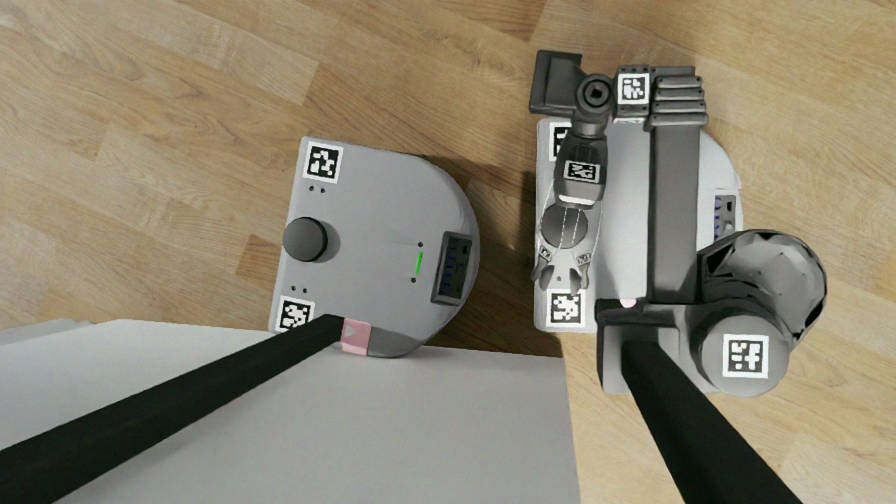

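>>> execute_actions([
  {"r1":{"joints":{"lift_m":0.45}},"r2":{"base":{"translate_m":0.12}}},
], cameras=[])

>>> execute_actions([
  {"r1":{"base":{"translate_m":0.33},"joints":{"lift_m":0.9}},"r2":{"base":{"translate_m":0.4}}},
], cameras=[])

>>> execute_actions([
  {"r1":{"base":{"rotate_rad":-0.36}},"r2":{"base":{"translate_m":0.2},"joints":{"head_pan_rad":0,"head_tilt_rad":-0.75}}},
], cameras=["r1_nav_camera","r2_nav_camera"])

Scene clock: 135.93 s.
r1.base_odometry: x=+1.765 y=+0.954 heading=+0.338 (m, m, rad; r1's odometry frame)
r1.turned_by_wheels: +0.000 (rad since the last result)
r1.turned_by_imu: +0.001 (rad since the last result)
r1.base_tilt: forward=-1.6 right=+1.1 (deg)
r1.lidar_m: 0.51 0.29 0.21 0.21 2.65 2.45 2.48 2.12 1.96 1.15 0.76 0.81
r1.head_depth_mm: 1365 1330 1294 1261 1219 1186 1167 / 1370 1337 1297 1264 1243 - 1172 / 1373 1345 1141 1267 - - 1175 / 1382 1355 1151 1264 - - 1173 / 1357 1055 1151 1268 1251 - - / 684 801 818 832 1011 - - / 571 577 584 593 677 - 1194
r1.base_status: not commanded
r1.joint_positions: lift_m=+0.450 arm_m=+0.003 wrist_yaw_rad=+2.999 wrist_pitch_rad=-0.438 wrist_roll_rad=+0.008 gripper_m=+0.030 head_pan_rad=-0.007 head_tilt_rad=-1.434
r1.joint_status: all done
r1.motor_effort: left_wheel=+0(0) right_wheel=-1(1) lift_m=+32(35) arm_m=-4(4) wrist_yaw_rad=+1(1) wrist_pitch_rad=+9(9) wrist_roll_rad=-2(1) gripper_m=+0(0) head_pan_rad=+4(4) head_tilt_rad=-6(5) (%)
r1.hand_pose: x=+0.0104 y=+0.0714 z=+0.4579 quat_wxyz=(+0.203, +0.702, +0.103, +0.675) (m; r1's base frame)
r1.wrist_depth_mm: - - - 230 241 251 264 / - - - 250 261 274 288 / - - - 271 284 299 316 / - - - 296 314 333 354 / 877 866 868 326 347 370 400 / 731 728 - 370 390 420 460 / 631 617 - 425 457 490 438
r2.base_odometry: x=-0.443 y=-1.852 heading=-1.109 (m, m, rad; r2's odometry frame)
r2.turned_by_wheels: +0.000 (rad since the last result)
r2.turned_by_imu: +0.000 (rad since the last result)
r2.base_tilt: forward=-1.1 right=+0.4 (deg)
r2.lidar_m: 2.09 0.33 0.21 0.19 0.19 0.24 0.46 2.58 2.17 0.56 0.58 2.11
r2.head_depth_mm: 1456 1398 1339 1283 1218 1186 1150 / 1461 1407 1345 1291 1242 1197 1150 / 1472 1405 1352 1290 1257 1185 1157 / 1478 1409 1354 1302 1262 - 1161 / 1483 1415 1131 1162 1139 1195 1168 / 1443 614 632 685 741 852 931 / 441 434 459 488 514 573 599
r2.base_status: done
r2.joint_positions: lift_m=+1.100 arm_m=+0.020 wrist_yaw_rad=+1.860 wrist_pitch_rad=-1.226 wrist_roll_rad=+0.003 gripper_m=+0.041 head_pan_rad=+0.295 head_tilt_rad=-1.384
r2.joint_status: not commanded
r2.motor_effort: left_wheel=+1(5) right_wheel=-4(7) lift_m=+25(24) arm_m=+1(0) wrist_yaw_rad=+0(0) wrist_pitch_rad=+3(3) wrist_roll_rad=+1(1) gripper_m=-15(13) head_pan_rad=+2(1) head_tilt_rad=-6(6) (%)
r2.hand_pose: x=+0.0399 y=-0.1470 z=+0.9891 quat_wxyz=(+0.672, +0.707, -0.021, +0.219) (m; r2's base frame)
r2.wrist_depth_mm: 372 519 - - - - - / 379 529 940 - - - - / 396 548 799 183 - - - / 404 569 770 147 147 - - / 410 598 195 144 144 - - / 442 607 93 142 144 745 525 / 440 601 137 139 143 - 713
pictures: none
No camera images: the call's "cameras" was empty. Leave "cameras" out to get every camera's image.

Scene clock: 141.17 s.
r1.base_odometry: x=+2.076 y=+1.064 heading=+0.338 (m, m, rad; r1's odometry frame)
r1.turned_by_wheels: +0.000 (rad since the last result)
r1.turned_by_imu: +0.003 (rad since the last result)
r1.base_tilt: forward=-1.5 right=+1.2 (deg)
r1.lidar_m: 0.55 0.26 0.18 0.18 0.18 0.24 2.79 2.25 2.08 0.65 0.59 2.76
r1.head_depth_mm: 1372 1332 1294 1257 1237 - 1165 / 1371 1332 1279 1260 1241 - 1167 / 1383 1167 1149 1270 - 1193 1177 / 1383 1169 1153 1275 - - 1182 / 1380 1344 1285 1254 - 1052 1182 / 796 752 741 729 668 768 704 / 533 526 519 514 509 507 503
r1.base_status: done
r1.joint_positions: lift_m=+0.900 arm_m=+0.003 wrist_yaw_rad=+2.999 wrist_pitch_rad=-0.437 wrist_roll_rad=+0.008 gripper_m=+0.030 head_pan_rad=-0.005 head_tilt_rad=-1.434
r1.joint_status: all done
r1.motor_effort: left_wheel=+1(10) right_wheel=-2(13) lift_m=+32(38) arm_m=-3(4) wrist_yaw_rad=+1(0) wrist_pitch_rad=+9(8) wrist_roll_rad=-1(1) gripper_m=+0(0) head_pan_rad=+3(4) head_tilt_rad=-6(6) (%)
r1.hand_pose: x=+0.0103 y=+0.0717 z=+0.9080 quat_wxyz=(+0.203, +0.702, +0.103, +0.675) (m; r1's base frame)
r1.wrist_depth_mm: - - 191 202 214 227 240 / 188 - 206 218 231 247 263 / 200 - 222 236 253 272 294 / 216 - 244 259 280 302 329 / 235 246 266 285 310 342 374 / 257 271 - 323 351 389 432 / 282 303 - 362 405 450 515
r2.base_odometry: x=-0.264 y=-2.210 heading=-1.109 (m, m, rad; r2's odometry frame)
r2.turned_by_wheels: +0.000 (rad since the last result)
r2.turned_by_imu: +0.001 (rad since the last result)
r2.base_tilt: forward=-1.1 right=+0.3 (deg)
r2.lidar_m: 1.89 1.03 0.87 0.27 0.28 0.31 0.57 2.68 0.61 1.22 1.38 2.16
r2.head_depth_mm: 1455 1392 1339 1282 1220 1190 1150 / 1464 1405 1342 1293 1240 1198 1155 / 1470 1411 1343 1291 1255 1186 1157 / 1471 1413 1352 1299 1260 - 1161 / 1479 1414 1357 1300 1264 1195 1163 / 1400 1423 1362 1306 1112 1107 1148 / 1220 1393 1373 1315 746 753 771
r2.base_status: done
r2.joint_positions: lift_m=+1.100 arm_m=+0.020 wrist_yaw_rad=+1.860 wrist_pitch_rad=-1.226 wrist_roll_rad=+0.003 gripper_m=+0.041 head_pan_rad=+0.295 head_tilt_rad=-1.384
r2.joint_status: not commanded
r2.motor_effort: left_wheel=-1(6) right_wheel=+1(4) lift_m=+24(25) arm_m=+0(0) wrist_yaw_rad=+1(0) wrist_pitch_rad=+3(3) wrist_roll_rad=+1(1) gripper_m=-14(15) head_pan_rad=+3(3) head_tilt_rad=-7(6) (%)
r2.hand_pose: x=+0.0399 y=-0.1470 z=+0.9891 quat_wxyz=(+0.672, +0.707, -0.021, +0.219) (m; r2's base frame)
r2.wrist_depth_mm: 956 - - - - - - / - - - - - - - / - - - 184 - - - / 507 - - 147 148 - - / 515 728 194 144 144 - - / 521 730 93 142 144 - - / 524 703 137 139 144 - -
pictures: none
No camera images: the call's "cameras" was empty. Leave "cameras" out to get every camera's image.

Scene clock: 144.73 s.
r1.base_odometry: x=+2.076 y=+1.064 heading=-0.022 (m, m, rad; r1's odometry frame)
r1.turned_by_wheels: -0.360 (rad since the last result)
r1.turned_by_imu: -0.353 (rad since the last result)
r1.base_tilt: forward=-1.6 right=+1.2 (deg)
r1.lidar_m: 0.78 0.48 0.25 0.21 0.21 0.24 0.38 2.84 2.15 1.35 0.59 0.63
r1.head_depth_mm: 1366 1328 1287 1256 1234 - 1166 / 1373 1335 1296 1265 1244 - 1167 / 1378 1343 1307 1272 - 1190 1178 / 1386 1185 1307 1275 - - 1181 / 1396 1188 1312 1284 - 980 849 / 1402 1197 1322 1150 857 721 619 / 1395 1369 943 760 639 558 489
r1.base_status: done
r1.joint_positions: lift_m=+0.900 arm_m=+0.003 wrist_yaw_rad=+2.999 wrist_pitch_rad=-0.437 wrist_roll_rad=+0.008 gripper_m=+0.030 head_pan_rad=-0.005 head_tilt_rad=-1.434
r1.joint_status: not commanded
r1.motor_effort: left_wheel=+1(7) right_wheel=-4(14) lift_m=+32(32) arm_m=-3(2) wrist_yaw_rad=+0(0) wrist_pitch_rad=+8(9) wrist_roll_rad=-2(1) gripper_m=+1(1) head_pan_rad=+2(3) head_tilt_rad=-6(6) (%)
r1.hand_pose: x=+0.0103 y=+0.0717 z=+0.9080 quat_wxyz=(+0.203, +0.702, +0.103, +0.675) (m; r1's base frame)
r1.wrist_depth_mm: - - 227 257 298 354 443 / 193 - 242 277 325 392 523 / 206 - 261 302 358 441 - / 219 - 284 329 398 500 - / 234 253 309 361 453 590 - / 250 276 - 408 549 722 - / 270 303 - 451 597 - -
r2.base_odometry: x=-0.175 y=-2.389 heading=-1.109 (m, m, rad; r2's odometry frame)
r2.turned_by_wheels: +0.000 (rad since the last result)
r2.turned_by_imu: +0.001 (rad since the last result)
r2.base_tilt: forward=-1.2 right=+0.4 (deg)
r2.lidar_m: 1.80 0.98 0.83 0.57 0.34 0.38 0.72 2.73 0.70 1.26 1.43 1.96
r2.head_depth_mm: 1618 1834 2125 1899 1552 1314 1140 / 1663 1883 2189 1912 1557 1320 1144 / 1691 1932 2189 1911 1561 1318 1147 / 1743 1993 2262 1908 1563 1323 1146 / 1793 2057 2275 1904 1568 1330 1152 / 1676 1773 1904 1856 1574 1328 1150 / 1364 1431 1507 1599 1535 1323 1154
r2.base_status: done
r2.joint_positions: lift_m=+1.100 arm_m=+0.020 wrist_yaw_rad=+1.860 wrist_pitch_rad=-1.226 wrist_roll_rad=+0.003 gripper_m=+0.041 head_pan_rad=+0.007 head_tilt_rad=-0.754
r2.joint_status: all done
r2.motor_effort: left_wheel=-1(3) right_wheel=+1(6) lift_m=+24(25) arm_m=+0(0) wrist_yaw_rad=+0(0) wrist_pitch_rad=+3(3) wrist_roll_rad=+0(1) gripper_m=-15(15) head_pan_rad=-4(26) head_tilt_rad=+2(30) (%)
r2.hand_pose: x=+0.0399 y=-0.1470 z=+0.9891 quat_wxyz=(+0.672, +0.707, -0.021, +0.219) (m; r2's base frame)
r2.wrist_depth_mm: 891 - - - - - - / - - - - - - - / - - - 184 - - - / - - - 147 147 - - / 882 - 194 144 144 - - / 591 832 93 142 144 - - / 596 809 136 139 144 - -
pictures: r1_nav_camera (sideways: a quarter turn counterclockwise sets it upright), r2_nav_camera (sideways: a quarter turn counterclockwise sets it upright)
Images, in order (width x height): r1_nav_camera 672x504, r2_nav_camera 672x504.

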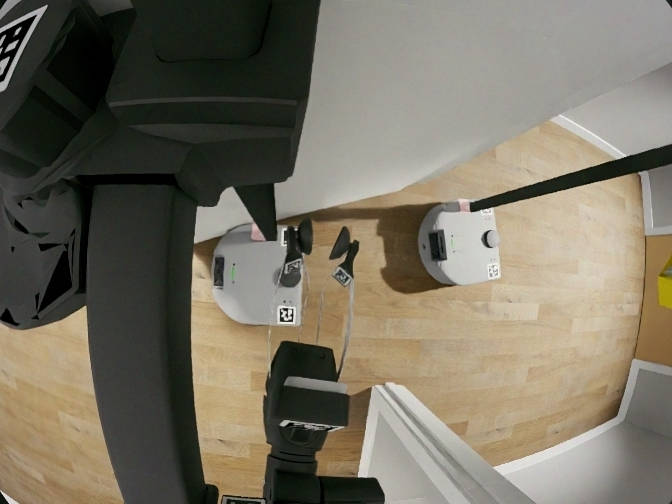

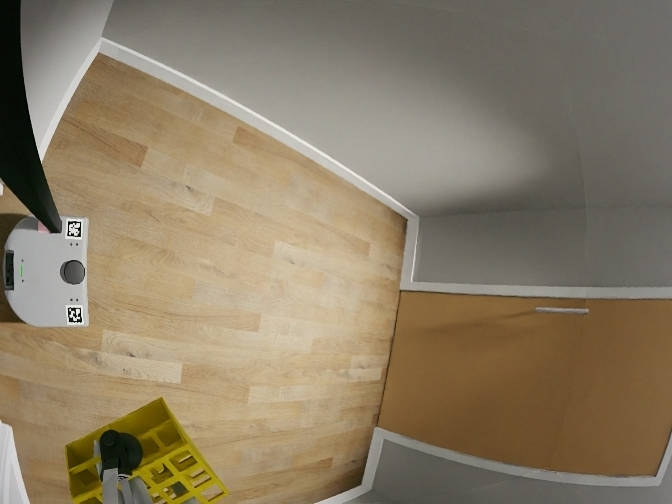

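>>> execute_actions([
  {"r1":{"base":{"translate_m":0.12}},"r2":{"base":{"rotate_rad":0.74}}},
], cameras=[])

>>> execute_actions([
  {"r1":{"base":{"translate_m":0.6}},"r2":{"base":{"translate_m":0.62},"joints":{"head_pan_rad":-2.6}}},
], cameras=["r1_nav_camera","r2_nav_camera"])

Scene clock: 147.40 s.
r1.base_odometry: x=+2.196 y=+1.061 heading=-0.022 (m, m, rad; r1's odometry frame)
r1.turned_by_wheels: +0.000 (rad since the last result)
r1.turned_by_imu: +0.001 (rad since the last result)
r1.base_tilt: forward=-1.6 right=+1.2 (deg)
r1.lidar_m: 0.67 0.54 0.28 0.22 0.22 0.24 0.36 2.86 2.15 0.94 0.52 1.57
r1.head_depth_mm: 1367 1332 1289 1261 1238 - 1168 / 1376 1334 1300 1265 1238 - 1171 / 1376 1329 1302 1270 - 1192 1175 / 1386 1179 1263 1276 - - 1170 / 1388 1180 1301 1278 - 978 814 / 1385 1182 1324 1280 906 718 611 / 1400 1361 1231 847 677 581 488
r1.base_status: done
r1.joint_positions: lift_m=+0.900 arm_m=+0.003 wrist_yaw_rad=+2.999 wrist_pitch_rad=-0.437 wrist_roll_rad=+0.008 gripper_m=+0.030 head_pan_rad=-0.005 head_tilt_rad=-1.434
r1.joint_status: not commanded
r1.motor_effort: left_wheel=+1(5) right_wheel=-5(7) lift_m=+32(32) arm_m=-3(3) wrist_yaw_rad=+1(0) wrist_pitch_rad=+8(8) wrist_roll_rad=-2(2) gripper_m=+0(0) head_pan_rad=+2(3) head_tilt_rad=-6(6) (%)
r1.hand_pose: x=+0.0103 y=+0.0717 z=+0.9080 quat_wxyz=(+0.203, +0.702, +0.103, +0.675) (m; r1's base frame)
r1.wrist_depth_mm: - - 237 274 329 403 - / 197 - 253 298 359 474 - / 210 - 274 323 400 538 - / 221 - 297 350 442 604 - / 235 256 320 390 515 - - / 252 281 - 436 621 - - / 268 307 - 483 673 - -
r2.base_odometry: x=-0.175 y=-2.389 heading=-0.369 (m, m, rad; r2's odometry frame)
r2.turned_by_wheels: +0.740 (rad since the last result)
r2.turned_by_imu: +0.749 (rad since the last result)
r2.base_tilt: forward=-1.1 right=+0.4 (deg)
r2.lidar_m: 0.88 0.83 0.41 0.33 0.44 0.65 0.70 0.74 1.29 1.66 1.96 1.29
r2.head_depth_mm: 1040 1223 1487 1782 1558 1319 1139 / 962 1111 1333 1656 1554 1320 1145 / 889 1023 1202 1460 1565 1322 1145 / 831 944 1098 1306 1504 1321 1144 / 778 876 1008 1179 1418 1324 1147 / 732 821 927 1076 1276 1326 1151 / 691 771 864 992 1154 1298 1149
r2.base_status: done
r2.joint_positions: lift_m=+1.100 arm_m=+0.020 wrist_yaw_rad=+1.860 wrist_pitch_rad=-1.226 wrist_roll_rad=+0.003 gripper_m=+0.041 head_pan_rad=+0.007 head_tilt_rad=-0.754
r2.joint_status: not commanded
r2.motor_effort: left_wheel=-2(6) right_wheel=+2(8) lift_m=+24(25) arm_m=+0(0) wrist_yaw_rad=+0(0) wrist_pitch_rad=+3(3) wrist_roll_rad=+1(1) gripper_m=-15(16) head_pan_rad=-4(4) head_tilt_rad=+2(1) (%)
r2.hand_pose: x=+0.0399 y=-0.1470 z=+0.9891 quat_wxyz=(+0.672, +0.707, -0.021, +0.219) (m; r2's base frame)
r2.wrist_depth_mm: 654 - - - - - - / 616 971 - - - - - / 570 873 - 184 - - - / 616 842 - 147 147 - - / 677 - 195 143 144 - - / 948 - 93 142 144 - - / 927 - 137 139 143 - -
pictures: none
No camera images: the call's "cameras" was empty. Leave "cameras" out to get every camera's image.

Scene clock: 155.00 s.
r1.base_odometry: x=+2.796 y=+1.048 heading=-0.022 (m, m, rad; r1's odometry frame)
r1.turned_by_wheels: +0.000 (rad since the last result)
r1.turned_by_imu: +0.005 (rad since the last result)
r1.base_tilt: forward=-1.6 right=+1.2 (deg)
r1.lidar_m: 2.03 1.38 0.75 0.67 0.37 0.28 0.28 0.29 0.42 0.96 1.13 1.61
r1.head_depth_mm: 1372 1327 1291 1260 1230 - 752 / 1369 1338 1300 1263 1242 - 775 / 1380 1345 1306 1268 - 1041 763 / 1389 1347 1310 1276 - - 751 / 1392 1356 1319 1280 - 1083 737 / 1402 1362 1330 1288 1253 1046 723 / 1408 1364 1229 1286 1258 1240 709
r1.base_status: done
r1.joint_positions: lift_m=+0.900 arm_m=+0.003 wrist_yaw_rad=+2.999 wrist_pitch_rad=-0.437 wrist_roll_rad=+0.008 gripper_m=+0.030 head_pan_rad=-0.005 head_tilt_rad=-1.434
r1.joint_status: not commanded
r1.motor_effort: left_wheel=-1(7) right_wheel=-4(19) lift_m=+32(32) arm_m=-2(2) wrist_yaw_rad=+1(0) wrist_pitch_rad=+8(8) wrist_roll_rad=-2(2) gripper_m=+0(0) head_pan_rad=+3(3) head_tilt_rad=-6(6) (%)
r1.hand_pose: x=+0.0103 y=+0.0717 z=+0.9080 quat_wxyz=(+0.203, +0.702, +0.103, +0.675) (m; r1's base frame)
r1.wrist_depth_mm: 358 - 923 957 - - - / 374 - - - - - - / 393 - - - - - - / 391 - - - - - - / 384 498 - - - - - / 375 528 - - - - - / 377 549 - - 957 - -
r2.base_odometry: x=+0.403 y=-2.613 heading=-0.369 (m, m, rad; r2's odometry frame)
r2.turned_by_wheels: +0.000 (rad since the last result)
r2.turned_by_imu: +0.002 (rad since the last result)
r2.base_tilt: forward=-1.2 right=+0.4 (deg)
r2.lidar_m: 0.34 0.32 0.32 0.42 0.62 0.63 0.73 1.77 1.80 1.71 1.60 0.49
r2.head_depth_mm: 1548 1632 1674 1709 1358 1229 1143 / 1576 1773 2062 1894 1519 1316 1143 / 1570 1764 2049 1899 1556 1318 1145 / 1558 1744 2038 1900 1561 1330 1145 / 1533 1744 2016 1896 1567 1324 1144 / 1537 1735 2002 1918 1568 1331 1149 / 1544 1726 2003 1929 1569 1326 1153
r2.base_status: done
r2.joint_positions: lift_m=+1.100 arm_m=+0.020 wrist_yaw_rad=+1.860 wrist_pitch_rad=-1.226 wrist_roll_rad=+0.003 gripper_m=+0.041 head_pan_rad=-2.593 head_tilt_rad=-0.754
r2.joint_status: all done
r2.motor_effort: left_wheel=-2(3) right_wheel=+3(9) lift_m=+24(24) arm_m=+0(1) wrist_yaw_rad=+0(1) wrist_pitch_rad=+3(3) wrist_roll_rad=+1(1) gripper_m=-15(15) head_pan_rad=-4(46) head_tilt_rad=+1(2) (%)
r2.hand_pose: x=+0.0399 y=-0.1470 z=+0.9891 quat_wxyz=(+0.672, +0.707, -0.021, +0.219) (m; r2's base frame)
r2.wrist_depth_mm: 426 462 508 567 644 749 893 / 511 573 646 730 876 - - / 649 738 818 184 - - - / 876 - - 147 147 - - / 970 - 195 144 145 - - / 912 - 93 142 144 - - / 861 - 137 139 144 - -
pictures: r1_nav_camera (sideways: a quarter turn counterclockwise sets it upright), r2_nav_camera (sideways: a quarter turn counterclockwise sets it upright)
Images, in order (width x height): r1_nav_camera 672x504, r2_nav_camera 672x504.

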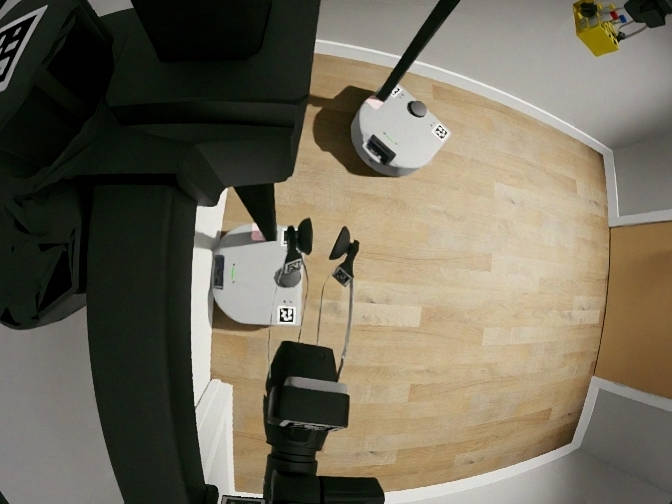

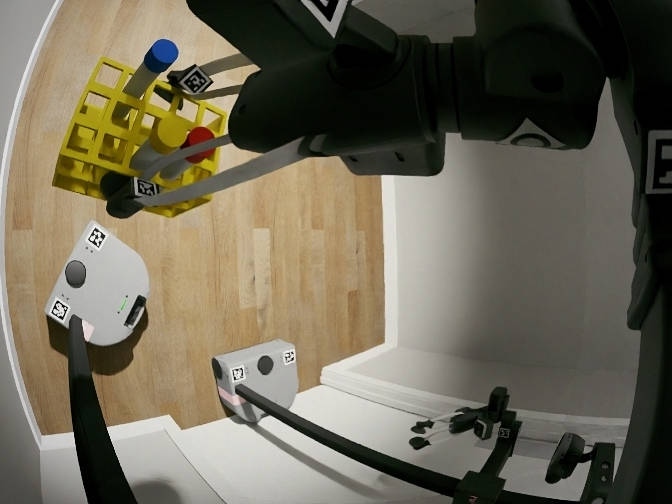

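>>> execute_actions([
  {"r1":{"base":{"translate_m":1.0},"joints":{"head_tilt_rad":-0.4}}},
], cameras=["r1_nav_camera"])

>>> execute_actions([
  {"r1":{"base":{"rotate_rad":1.24},"joints":{"wrist_yaw_rad":0.3,"head_pan_rad":-1.3,"head_tilt_rad":-0.7}}},
], cameras=[])

>>> execute_actions([
  {"r1":{"base":{"translate_m":0.33},"joints":{"wrist_pitch_rad":0,"lift_m":0.94,"gripper_m":0.12,"arm_m":0.3}}},
], cameras=["r1_nav_camera","r1_wrist_camera","r2_nav_camera"])

Scene clock: 166.33 s.
r1.base_odometry: x=+3.796 y=+1.026 heading=-0.022 (m, m, rad; r1's odometry frame)
r1.turned_by_wheels: +0.000 (rad since the last result)
r1.turned_by_imu: +0.008 (rad since the last result)
r1.base_tilt: forward=-1.5 right=+1.2 (deg)
r1.lidar_m: 1.03 1.09 0.99 0.97 0.84 0.97 1.27 1.29 1.15 1.13 1.19 1.06
r1.head_depth_mm: 845 900 965 1037 1124 1227 1332 / 852 907 974 1046 1139 1241 1346 / 864 920 986 1060 1153 1259 1371 / 870 929 996 1076 1166 1280 1377 / 876 938 1007 1088 1185 1294 1386 / 884 947 1013 1102 1202 1312 1402 / 896 944 1017 1109 1199 1327 1419
r1.base_status: done
r1.joint_positions: lift_m=+0.900 arm_m=+0.003 wrist_yaw_rad=+2.999 wrist_pitch_rad=-0.437 wrist_roll_rad=+0.008 gripper_m=+0.030 head_pan_rad=-0.005 head_tilt_rad=-0.408
r1.joint_status: all done
r1.motor_effort: left_wheel=+0(4) right_wheel=+0(6) lift_m=+32(32) arm_m=-3(3) wrist_yaw_rad=+1(1) wrist_pitch_rad=+8(8) wrist_roll_rad=-1(2) gripper_m=+0(0) head_pan_rad=+3(3) head_tilt_rad=+3(35) (%)
r1.hand_pose: x=+0.0103 y=+0.0717 z=+0.9080 quat_wxyz=(+0.203, +0.702, +0.103, +0.675) (m; r1's base frame)
r1.wrist_depth_mm: 562 - 901 910 945 - - / 910 - 951 - - - - / 944 - - - - - - / - - - - - - - / - - - - - - - / - - - - - - - / 931 958 - - - - -
r2.base_odometry: x=+0.403 y=-2.613 heading=-0.369 (m, m, rad; r2's odometry frame)
r2.turned_by_wheels: +0.000 (rad since the last result)
r2.turned_by_imu: -0.002 (rad since the last result)
r2.base_tilt: forward=-1.1 right=+0.4 (deg)
r2.lidar_m: 0.34 0.32 0.32 0.42 0.62 0.63 0.91 1.77 0.85 0.70 1.60 0.49
r2.head_depth_mm: 1555 1645 1667 1713 1553 1313 1138 / 1577 1765 2062 1892 1550 1313 1144 / 1570 1761 2040 1903 1555 1318 1145 / 1565 1754 2026 1913 1560 1321 1145 / 1545 1741 2020 1916 1568 1327 1146 / 1534 1741 2018 1919 1569 1290 1146 / 1542 1740 2005 1912 1573 1178 1153
r2.base_status: not commanded
r2.joint_positions: lift_m=+1.100 arm_m=+0.020 wrist_yaw_rad=+1.860 wrist_pitch_rad=-1.226 wrist_roll_rad=+0.003 gripper_m=+0.041 head_pan_rad=-2.593 head_tilt_rad=-0.754
r2.joint_status: not commanded
r2.motor_effort: left_wheel=-2(2) right_wheel=+2(2) lift_m=+24(24) arm_m=+0(0) wrist_yaw_rad=+0(0) wrist_pitch_rad=+3(3) wrist_roll_rad=+1(1) gripper_m=-14(15) head_pan_rad=-3(3) head_tilt_rad=+1(1) (%)
r2.hand_pose: x=+0.0399 y=-0.1470 z=+0.9891 quat_wxyz=(+0.672, +0.707, -0.021, +0.219) (m; r2's base frame)
r2.wrist_depth_mm: 426 469 513 572 649 739 878 / 513 567 647 750 862 - - / 643 742 800 184 - - - / 873 - - 148 147 - - / 964 - 194 144 144 - - / 899 - 93 142 144 - - / 877 - 136 139 143 - -
pictures: r1_nav_camera (sideways: a quarter turn counterclockwise sets it upright)
Images, in order (width x height): r1_nav_camera 672x504.

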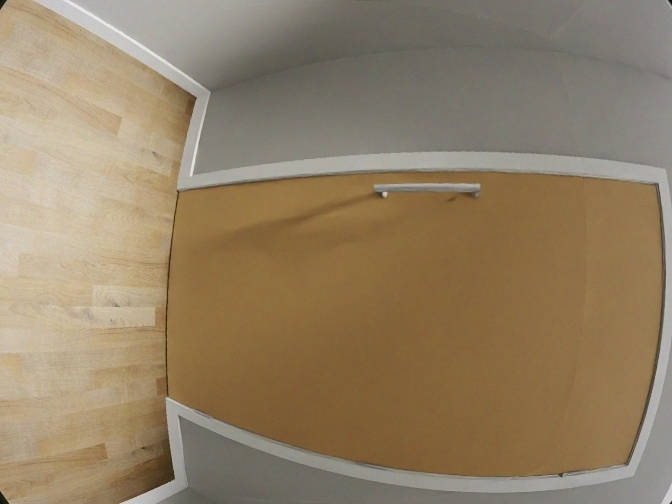

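Scene clock: 169.23 s.
r1.base_odometry: x=+3.796 y=+1.026 heading=+1.218 (m, m, rad; r1's odometry frame)
r1.turned_by_wheels: +1.240 (rad since the last result)
r1.turned_by_imu: +1.226 (rad since the last result)
r1.base_tilt: forward=-1.6 right=+1.1 (deg)
r1.lidar_m: 0.97 0.97 0.84 1.24 1.27 1.32 1.13 1.13 1.20 1.04 1.04 1.13
r1.head_depth_mm: 872 969 1095 1253 1413 - - / 876 974 1100 1264 1422 - - / 878 979 1106 1274 1465 1394 1217 / 881 983 1113 1279 1514 1403 1214 / 886 987 1120 1291 1518 1411 1217 / 891 990 1124 1302 1537 1412 1221 / 880 997 1130 1305 1547 1414 1223
r1.base_status: done
r1.joint_positions: lift_m=+0.900 arm_m=+0.003 wrist_yaw_rad=+0.302 wrist_pitch_rad=-0.437 wrist_roll_rad=+0.008 gripper_m=+0.030 head_pan_rad=-1.293 head_tilt_rad=-0.691
r1.joint_status: all done
r1.motor_effort: left_wheel=-1(3) right_wheel=+3(8) lift_m=+31(31) arm_m=-3(3) wrist_yaw_rad=-3(3) wrist_pitch_rad=+8(8) wrist_roll_rad=-2(1) gripper_m=+0(0) head_pan_rad=-5(61) head_tilt_rad=-4(19) (%)
r1.hand_pose: x=+0.0444 y=-0.3599 z=+0.9080 quat_wxyz=(+0.703, +0.255, -0.662, -0.049) (m; r1's base frame)
r1.wrist_depth_mm: 709 716 720 721 723 721 732 / 761 763 782 773 791 785 795 / 831 825 830 842 855 843 865 / 899 909 917 924 937 935 937 / - - - - - - - / - - - - - - - / - - - - - - -
r2.base_odometry: x=+0.403 y=-2.613 heading=-0.369 (m, m, rad; r2's odometry frame)
r2.turned_by_wheels: +0.000 (rad since the last result)
r2.turned_by_imu: +0.000 (rad since the last result)
r2.base_tilt: forward=-1.1 right=+0.4 (deg)
r2.lidar_m: 0.34 0.32 0.32 0.42 0.62 0.63 0.91 1.77 0.78 0.83 1.60 0.49
r2.head_depth_mm: 1557 1639 1670 1706 1551 1312 1141 / 1579 1771 2067 1899 1556 1316 1142 / 1570 1762 2034 1907 1560 1316 1147 / 1562 1745 2048 1901 1566 1323 1145 / 1545 1744 2017 1912 1570 1324 1147 / 1535 1726 2021 1918 1565 1321 1147 / 1531 1727 2004 1921 1439 1246 1149
r2.base_status: not commanded
r2.joint_positions: lift_m=+1.100 arm_m=+0.020 wrist_yaw_rad=+1.860 wrist_pitch_rad=-1.226 wrist_roll_rad=+0.003 gripper_m=+0.041 head_pan_rad=-2.593 head_tilt_rad=-0.754
r2.joint_status: not commanded
r2.motor_effort: left_wheel=-2(2) right_wheel=+3(3) lift_m=+24(24) arm_m=+0(0) wrist_yaw_rad=+0(0) wrist_pitch_rad=+3(3) wrist_roll_rad=+1(1) gripper_m=-14(15) head_pan_rad=-3(3) head_tilt_rad=+1(2) (%)
r2.hand_pose: x=+0.0399 y=-0.1470 z=+0.9891 quat_wxyz=(+0.672, +0.707, -0.021, +0.219) (m; r2's base frame)
r2.wrist_depth_mm: 424 469 514 572 648 736 873 / 517 572 645 747 882 - - / 648 740 782 183 - - - / 865 - - 147 147 - - / 969 - 194 143 144 - - / 891 - 93 142 144 - - / 872 - 136 139 143 - -
pictures: none
No camera images: the call's "cameras" was empty. Leave "cameras" out to get every camera's image.

Scene clock: 173.50 s.
r1.base_odometry: x=+3.910 y=+1.336 heading=+1.218 (m, m, rad; r1's odometry frame)
r1.turned_by_wheels: +0.000 (rad since the last result)
r1.turned_by_imu: +0.002 (rad since the last result)
r1.base_tilt: forward=-1.6 right=+1.2 (deg)
r1.lidar_m: 0.65 0.65 0.75 0.71 1.36 1.53 1.45 1.45 1.10 0.94 0.94 0.76
r1.head_depth_mm: 789 866 - 1144 1341 1394 1209 / 791 871 997 1148 1347 1399 1205 / 796 889 1002 1156 1362 1400 1210 / 777 894 1009 1163 1369 1405 1215 / 795 883 997 1169 1381 1407 1217 / 805 901 1021 1174 1391 1410 1222 / 810 905 1026 1186 1399 1415 1225
r1.base_status: done
r1.joint_positions: lift_m=+0.940 arm_m=+0.300 wrist_yaw_rad=+0.301 wrist_pitch_rad=-0.021 wrist_roll_rad=+0.008 gripper_m=+0.120 head_pan_rad=-1.293 head_tilt_rad=-0.691
r1.joint_status: all done
r1.motor_effort: left_wheel=-2(1) right_wheel=+2(7) lift_m=+32(35) arm_m=+3(4) wrist_yaw_rad=-1(1) wrist_pitch_rad=+11(11) wrist_roll_rad=-2(2) gripper_m=+1(81) head_pan_rad=-4(6) head_tilt_rad=-3(4) (%)
r1.hand_pose: x=+0.0543 y=-0.6888 z=+1.0489 quat_wxyz=(+0.698, +0.114, -0.700, +0.098) (m; r1's base frame)
r1.wrist_depth_mm: 385 394 395 398 398 398 398 / 394 403 410 404 406 409 410 / 404 411 417 416 417 418 417 / 423 416 426 425 429 426 430 / 430 424 433 435 432 432 437 / 441 435 446 444 452 - 450 / 454 453 457 461 461 465 462
r2.base_odometry: x=+0.403 y=-2.613 heading=-0.369 (m, m, rad; r2's odometry frame)
r2.turned_by_wheels: +0.000 (rad since the last result)
r2.turned_by_imu: -0.001 (rad since the last result)
r2.base_tilt: forward=-1.2 right=+0.4 (deg)
r2.lidar_m: 0.34 0.32 0.32 0.42 0.62 0.63 0.91 1.78 1.80 0.61 1.60 0.49
r2.head_depth_mm: 1551 1640 1674 1704 1551 1311 1138 / 1576 1763 2050 1901 1553 1319 1141 / 1574 1755 2045 1901 1557 1315 1148 / 1562 1757 2032 1910 1558 1324 1145 / 1542 1736 2030 1910 1557 1321 1147 / 1528 1731 2017 1914 1563 1328 1146 / 1540 1715 2006 1909 1566 1332 1150
r2.base_status: not commanded
r2.joint_positions: lift_m=+1.100 arm_m=+0.020 wrist_yaw_rad=+1.860 wrist_pitch_rad=-1.226 wrist_roll_rad=+0.003 gripper_m=+0.041 head_pan_rad=-2.593 head_tilt_rad=-0.754
r2.joint_status: not commanded
r2.motor_effort: left_wheel=-2(2) right_wheel=+3(3) lift_m=+25(24) arm_m=+0(0) wrist_yaw_rad=+0(1) wrist_pitch_rad=+3(3) wrist_roll_rad=+1(1) gripper_m=-15(14) head_pan_rad=-4(4) head_tilt_rad=+0(2) (%)
r2.hand_pose: x=+0.0399 y=-0.1470 z=+0.9891 quat_wxyz=(+0.672, +0.707, -0.021, +0.219) (m; r2's base frame)
r2.wrist_depth_mm: 430 468 513 570 645 750 875 / 519 576 642 756 877 - - / 652 745 798 183 - - - / 881 - - 147 147 - - / 975 - 194 143 144 - - / 897 - 93 142 144 937 - / 858 - 136 139 143 888 921
pictures: r1_nav_camera (sideways: a quarter turn counterclockwise sets it upright), r1_wrist_camera, r2_nav_camera (sideways: a quarter turn counterclockwise sets it upright)
Images, in order (width x height): r1_nav_camera 672x504, r1_wrist_camera 644x364, r2_nav_camera 672x504.

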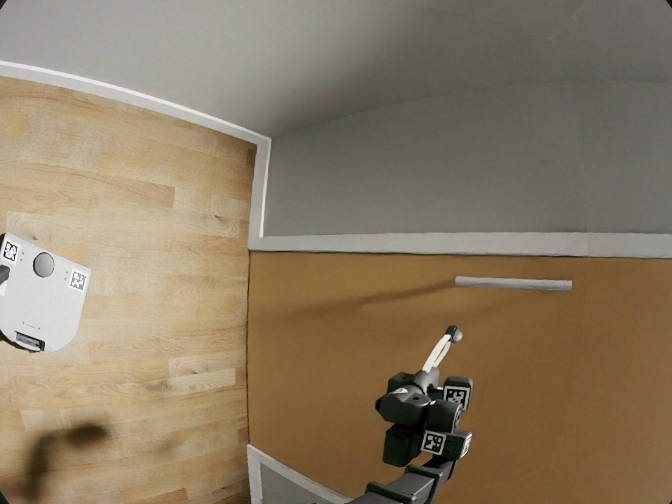

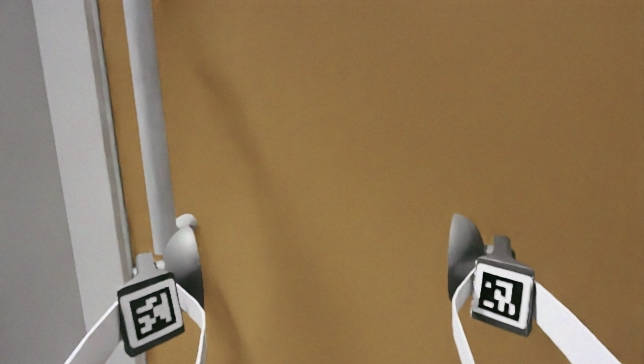

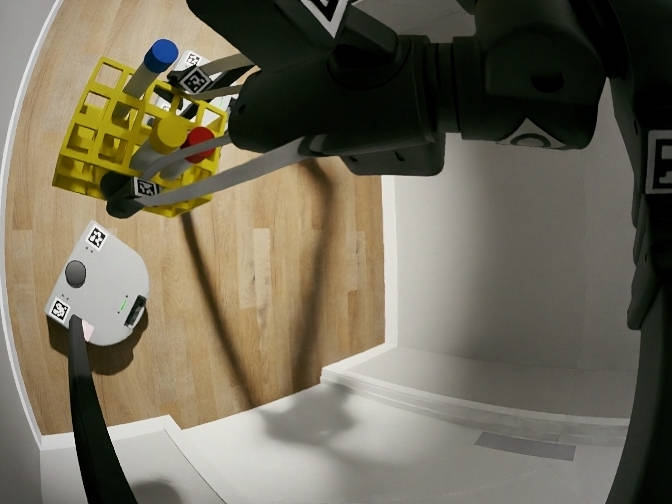

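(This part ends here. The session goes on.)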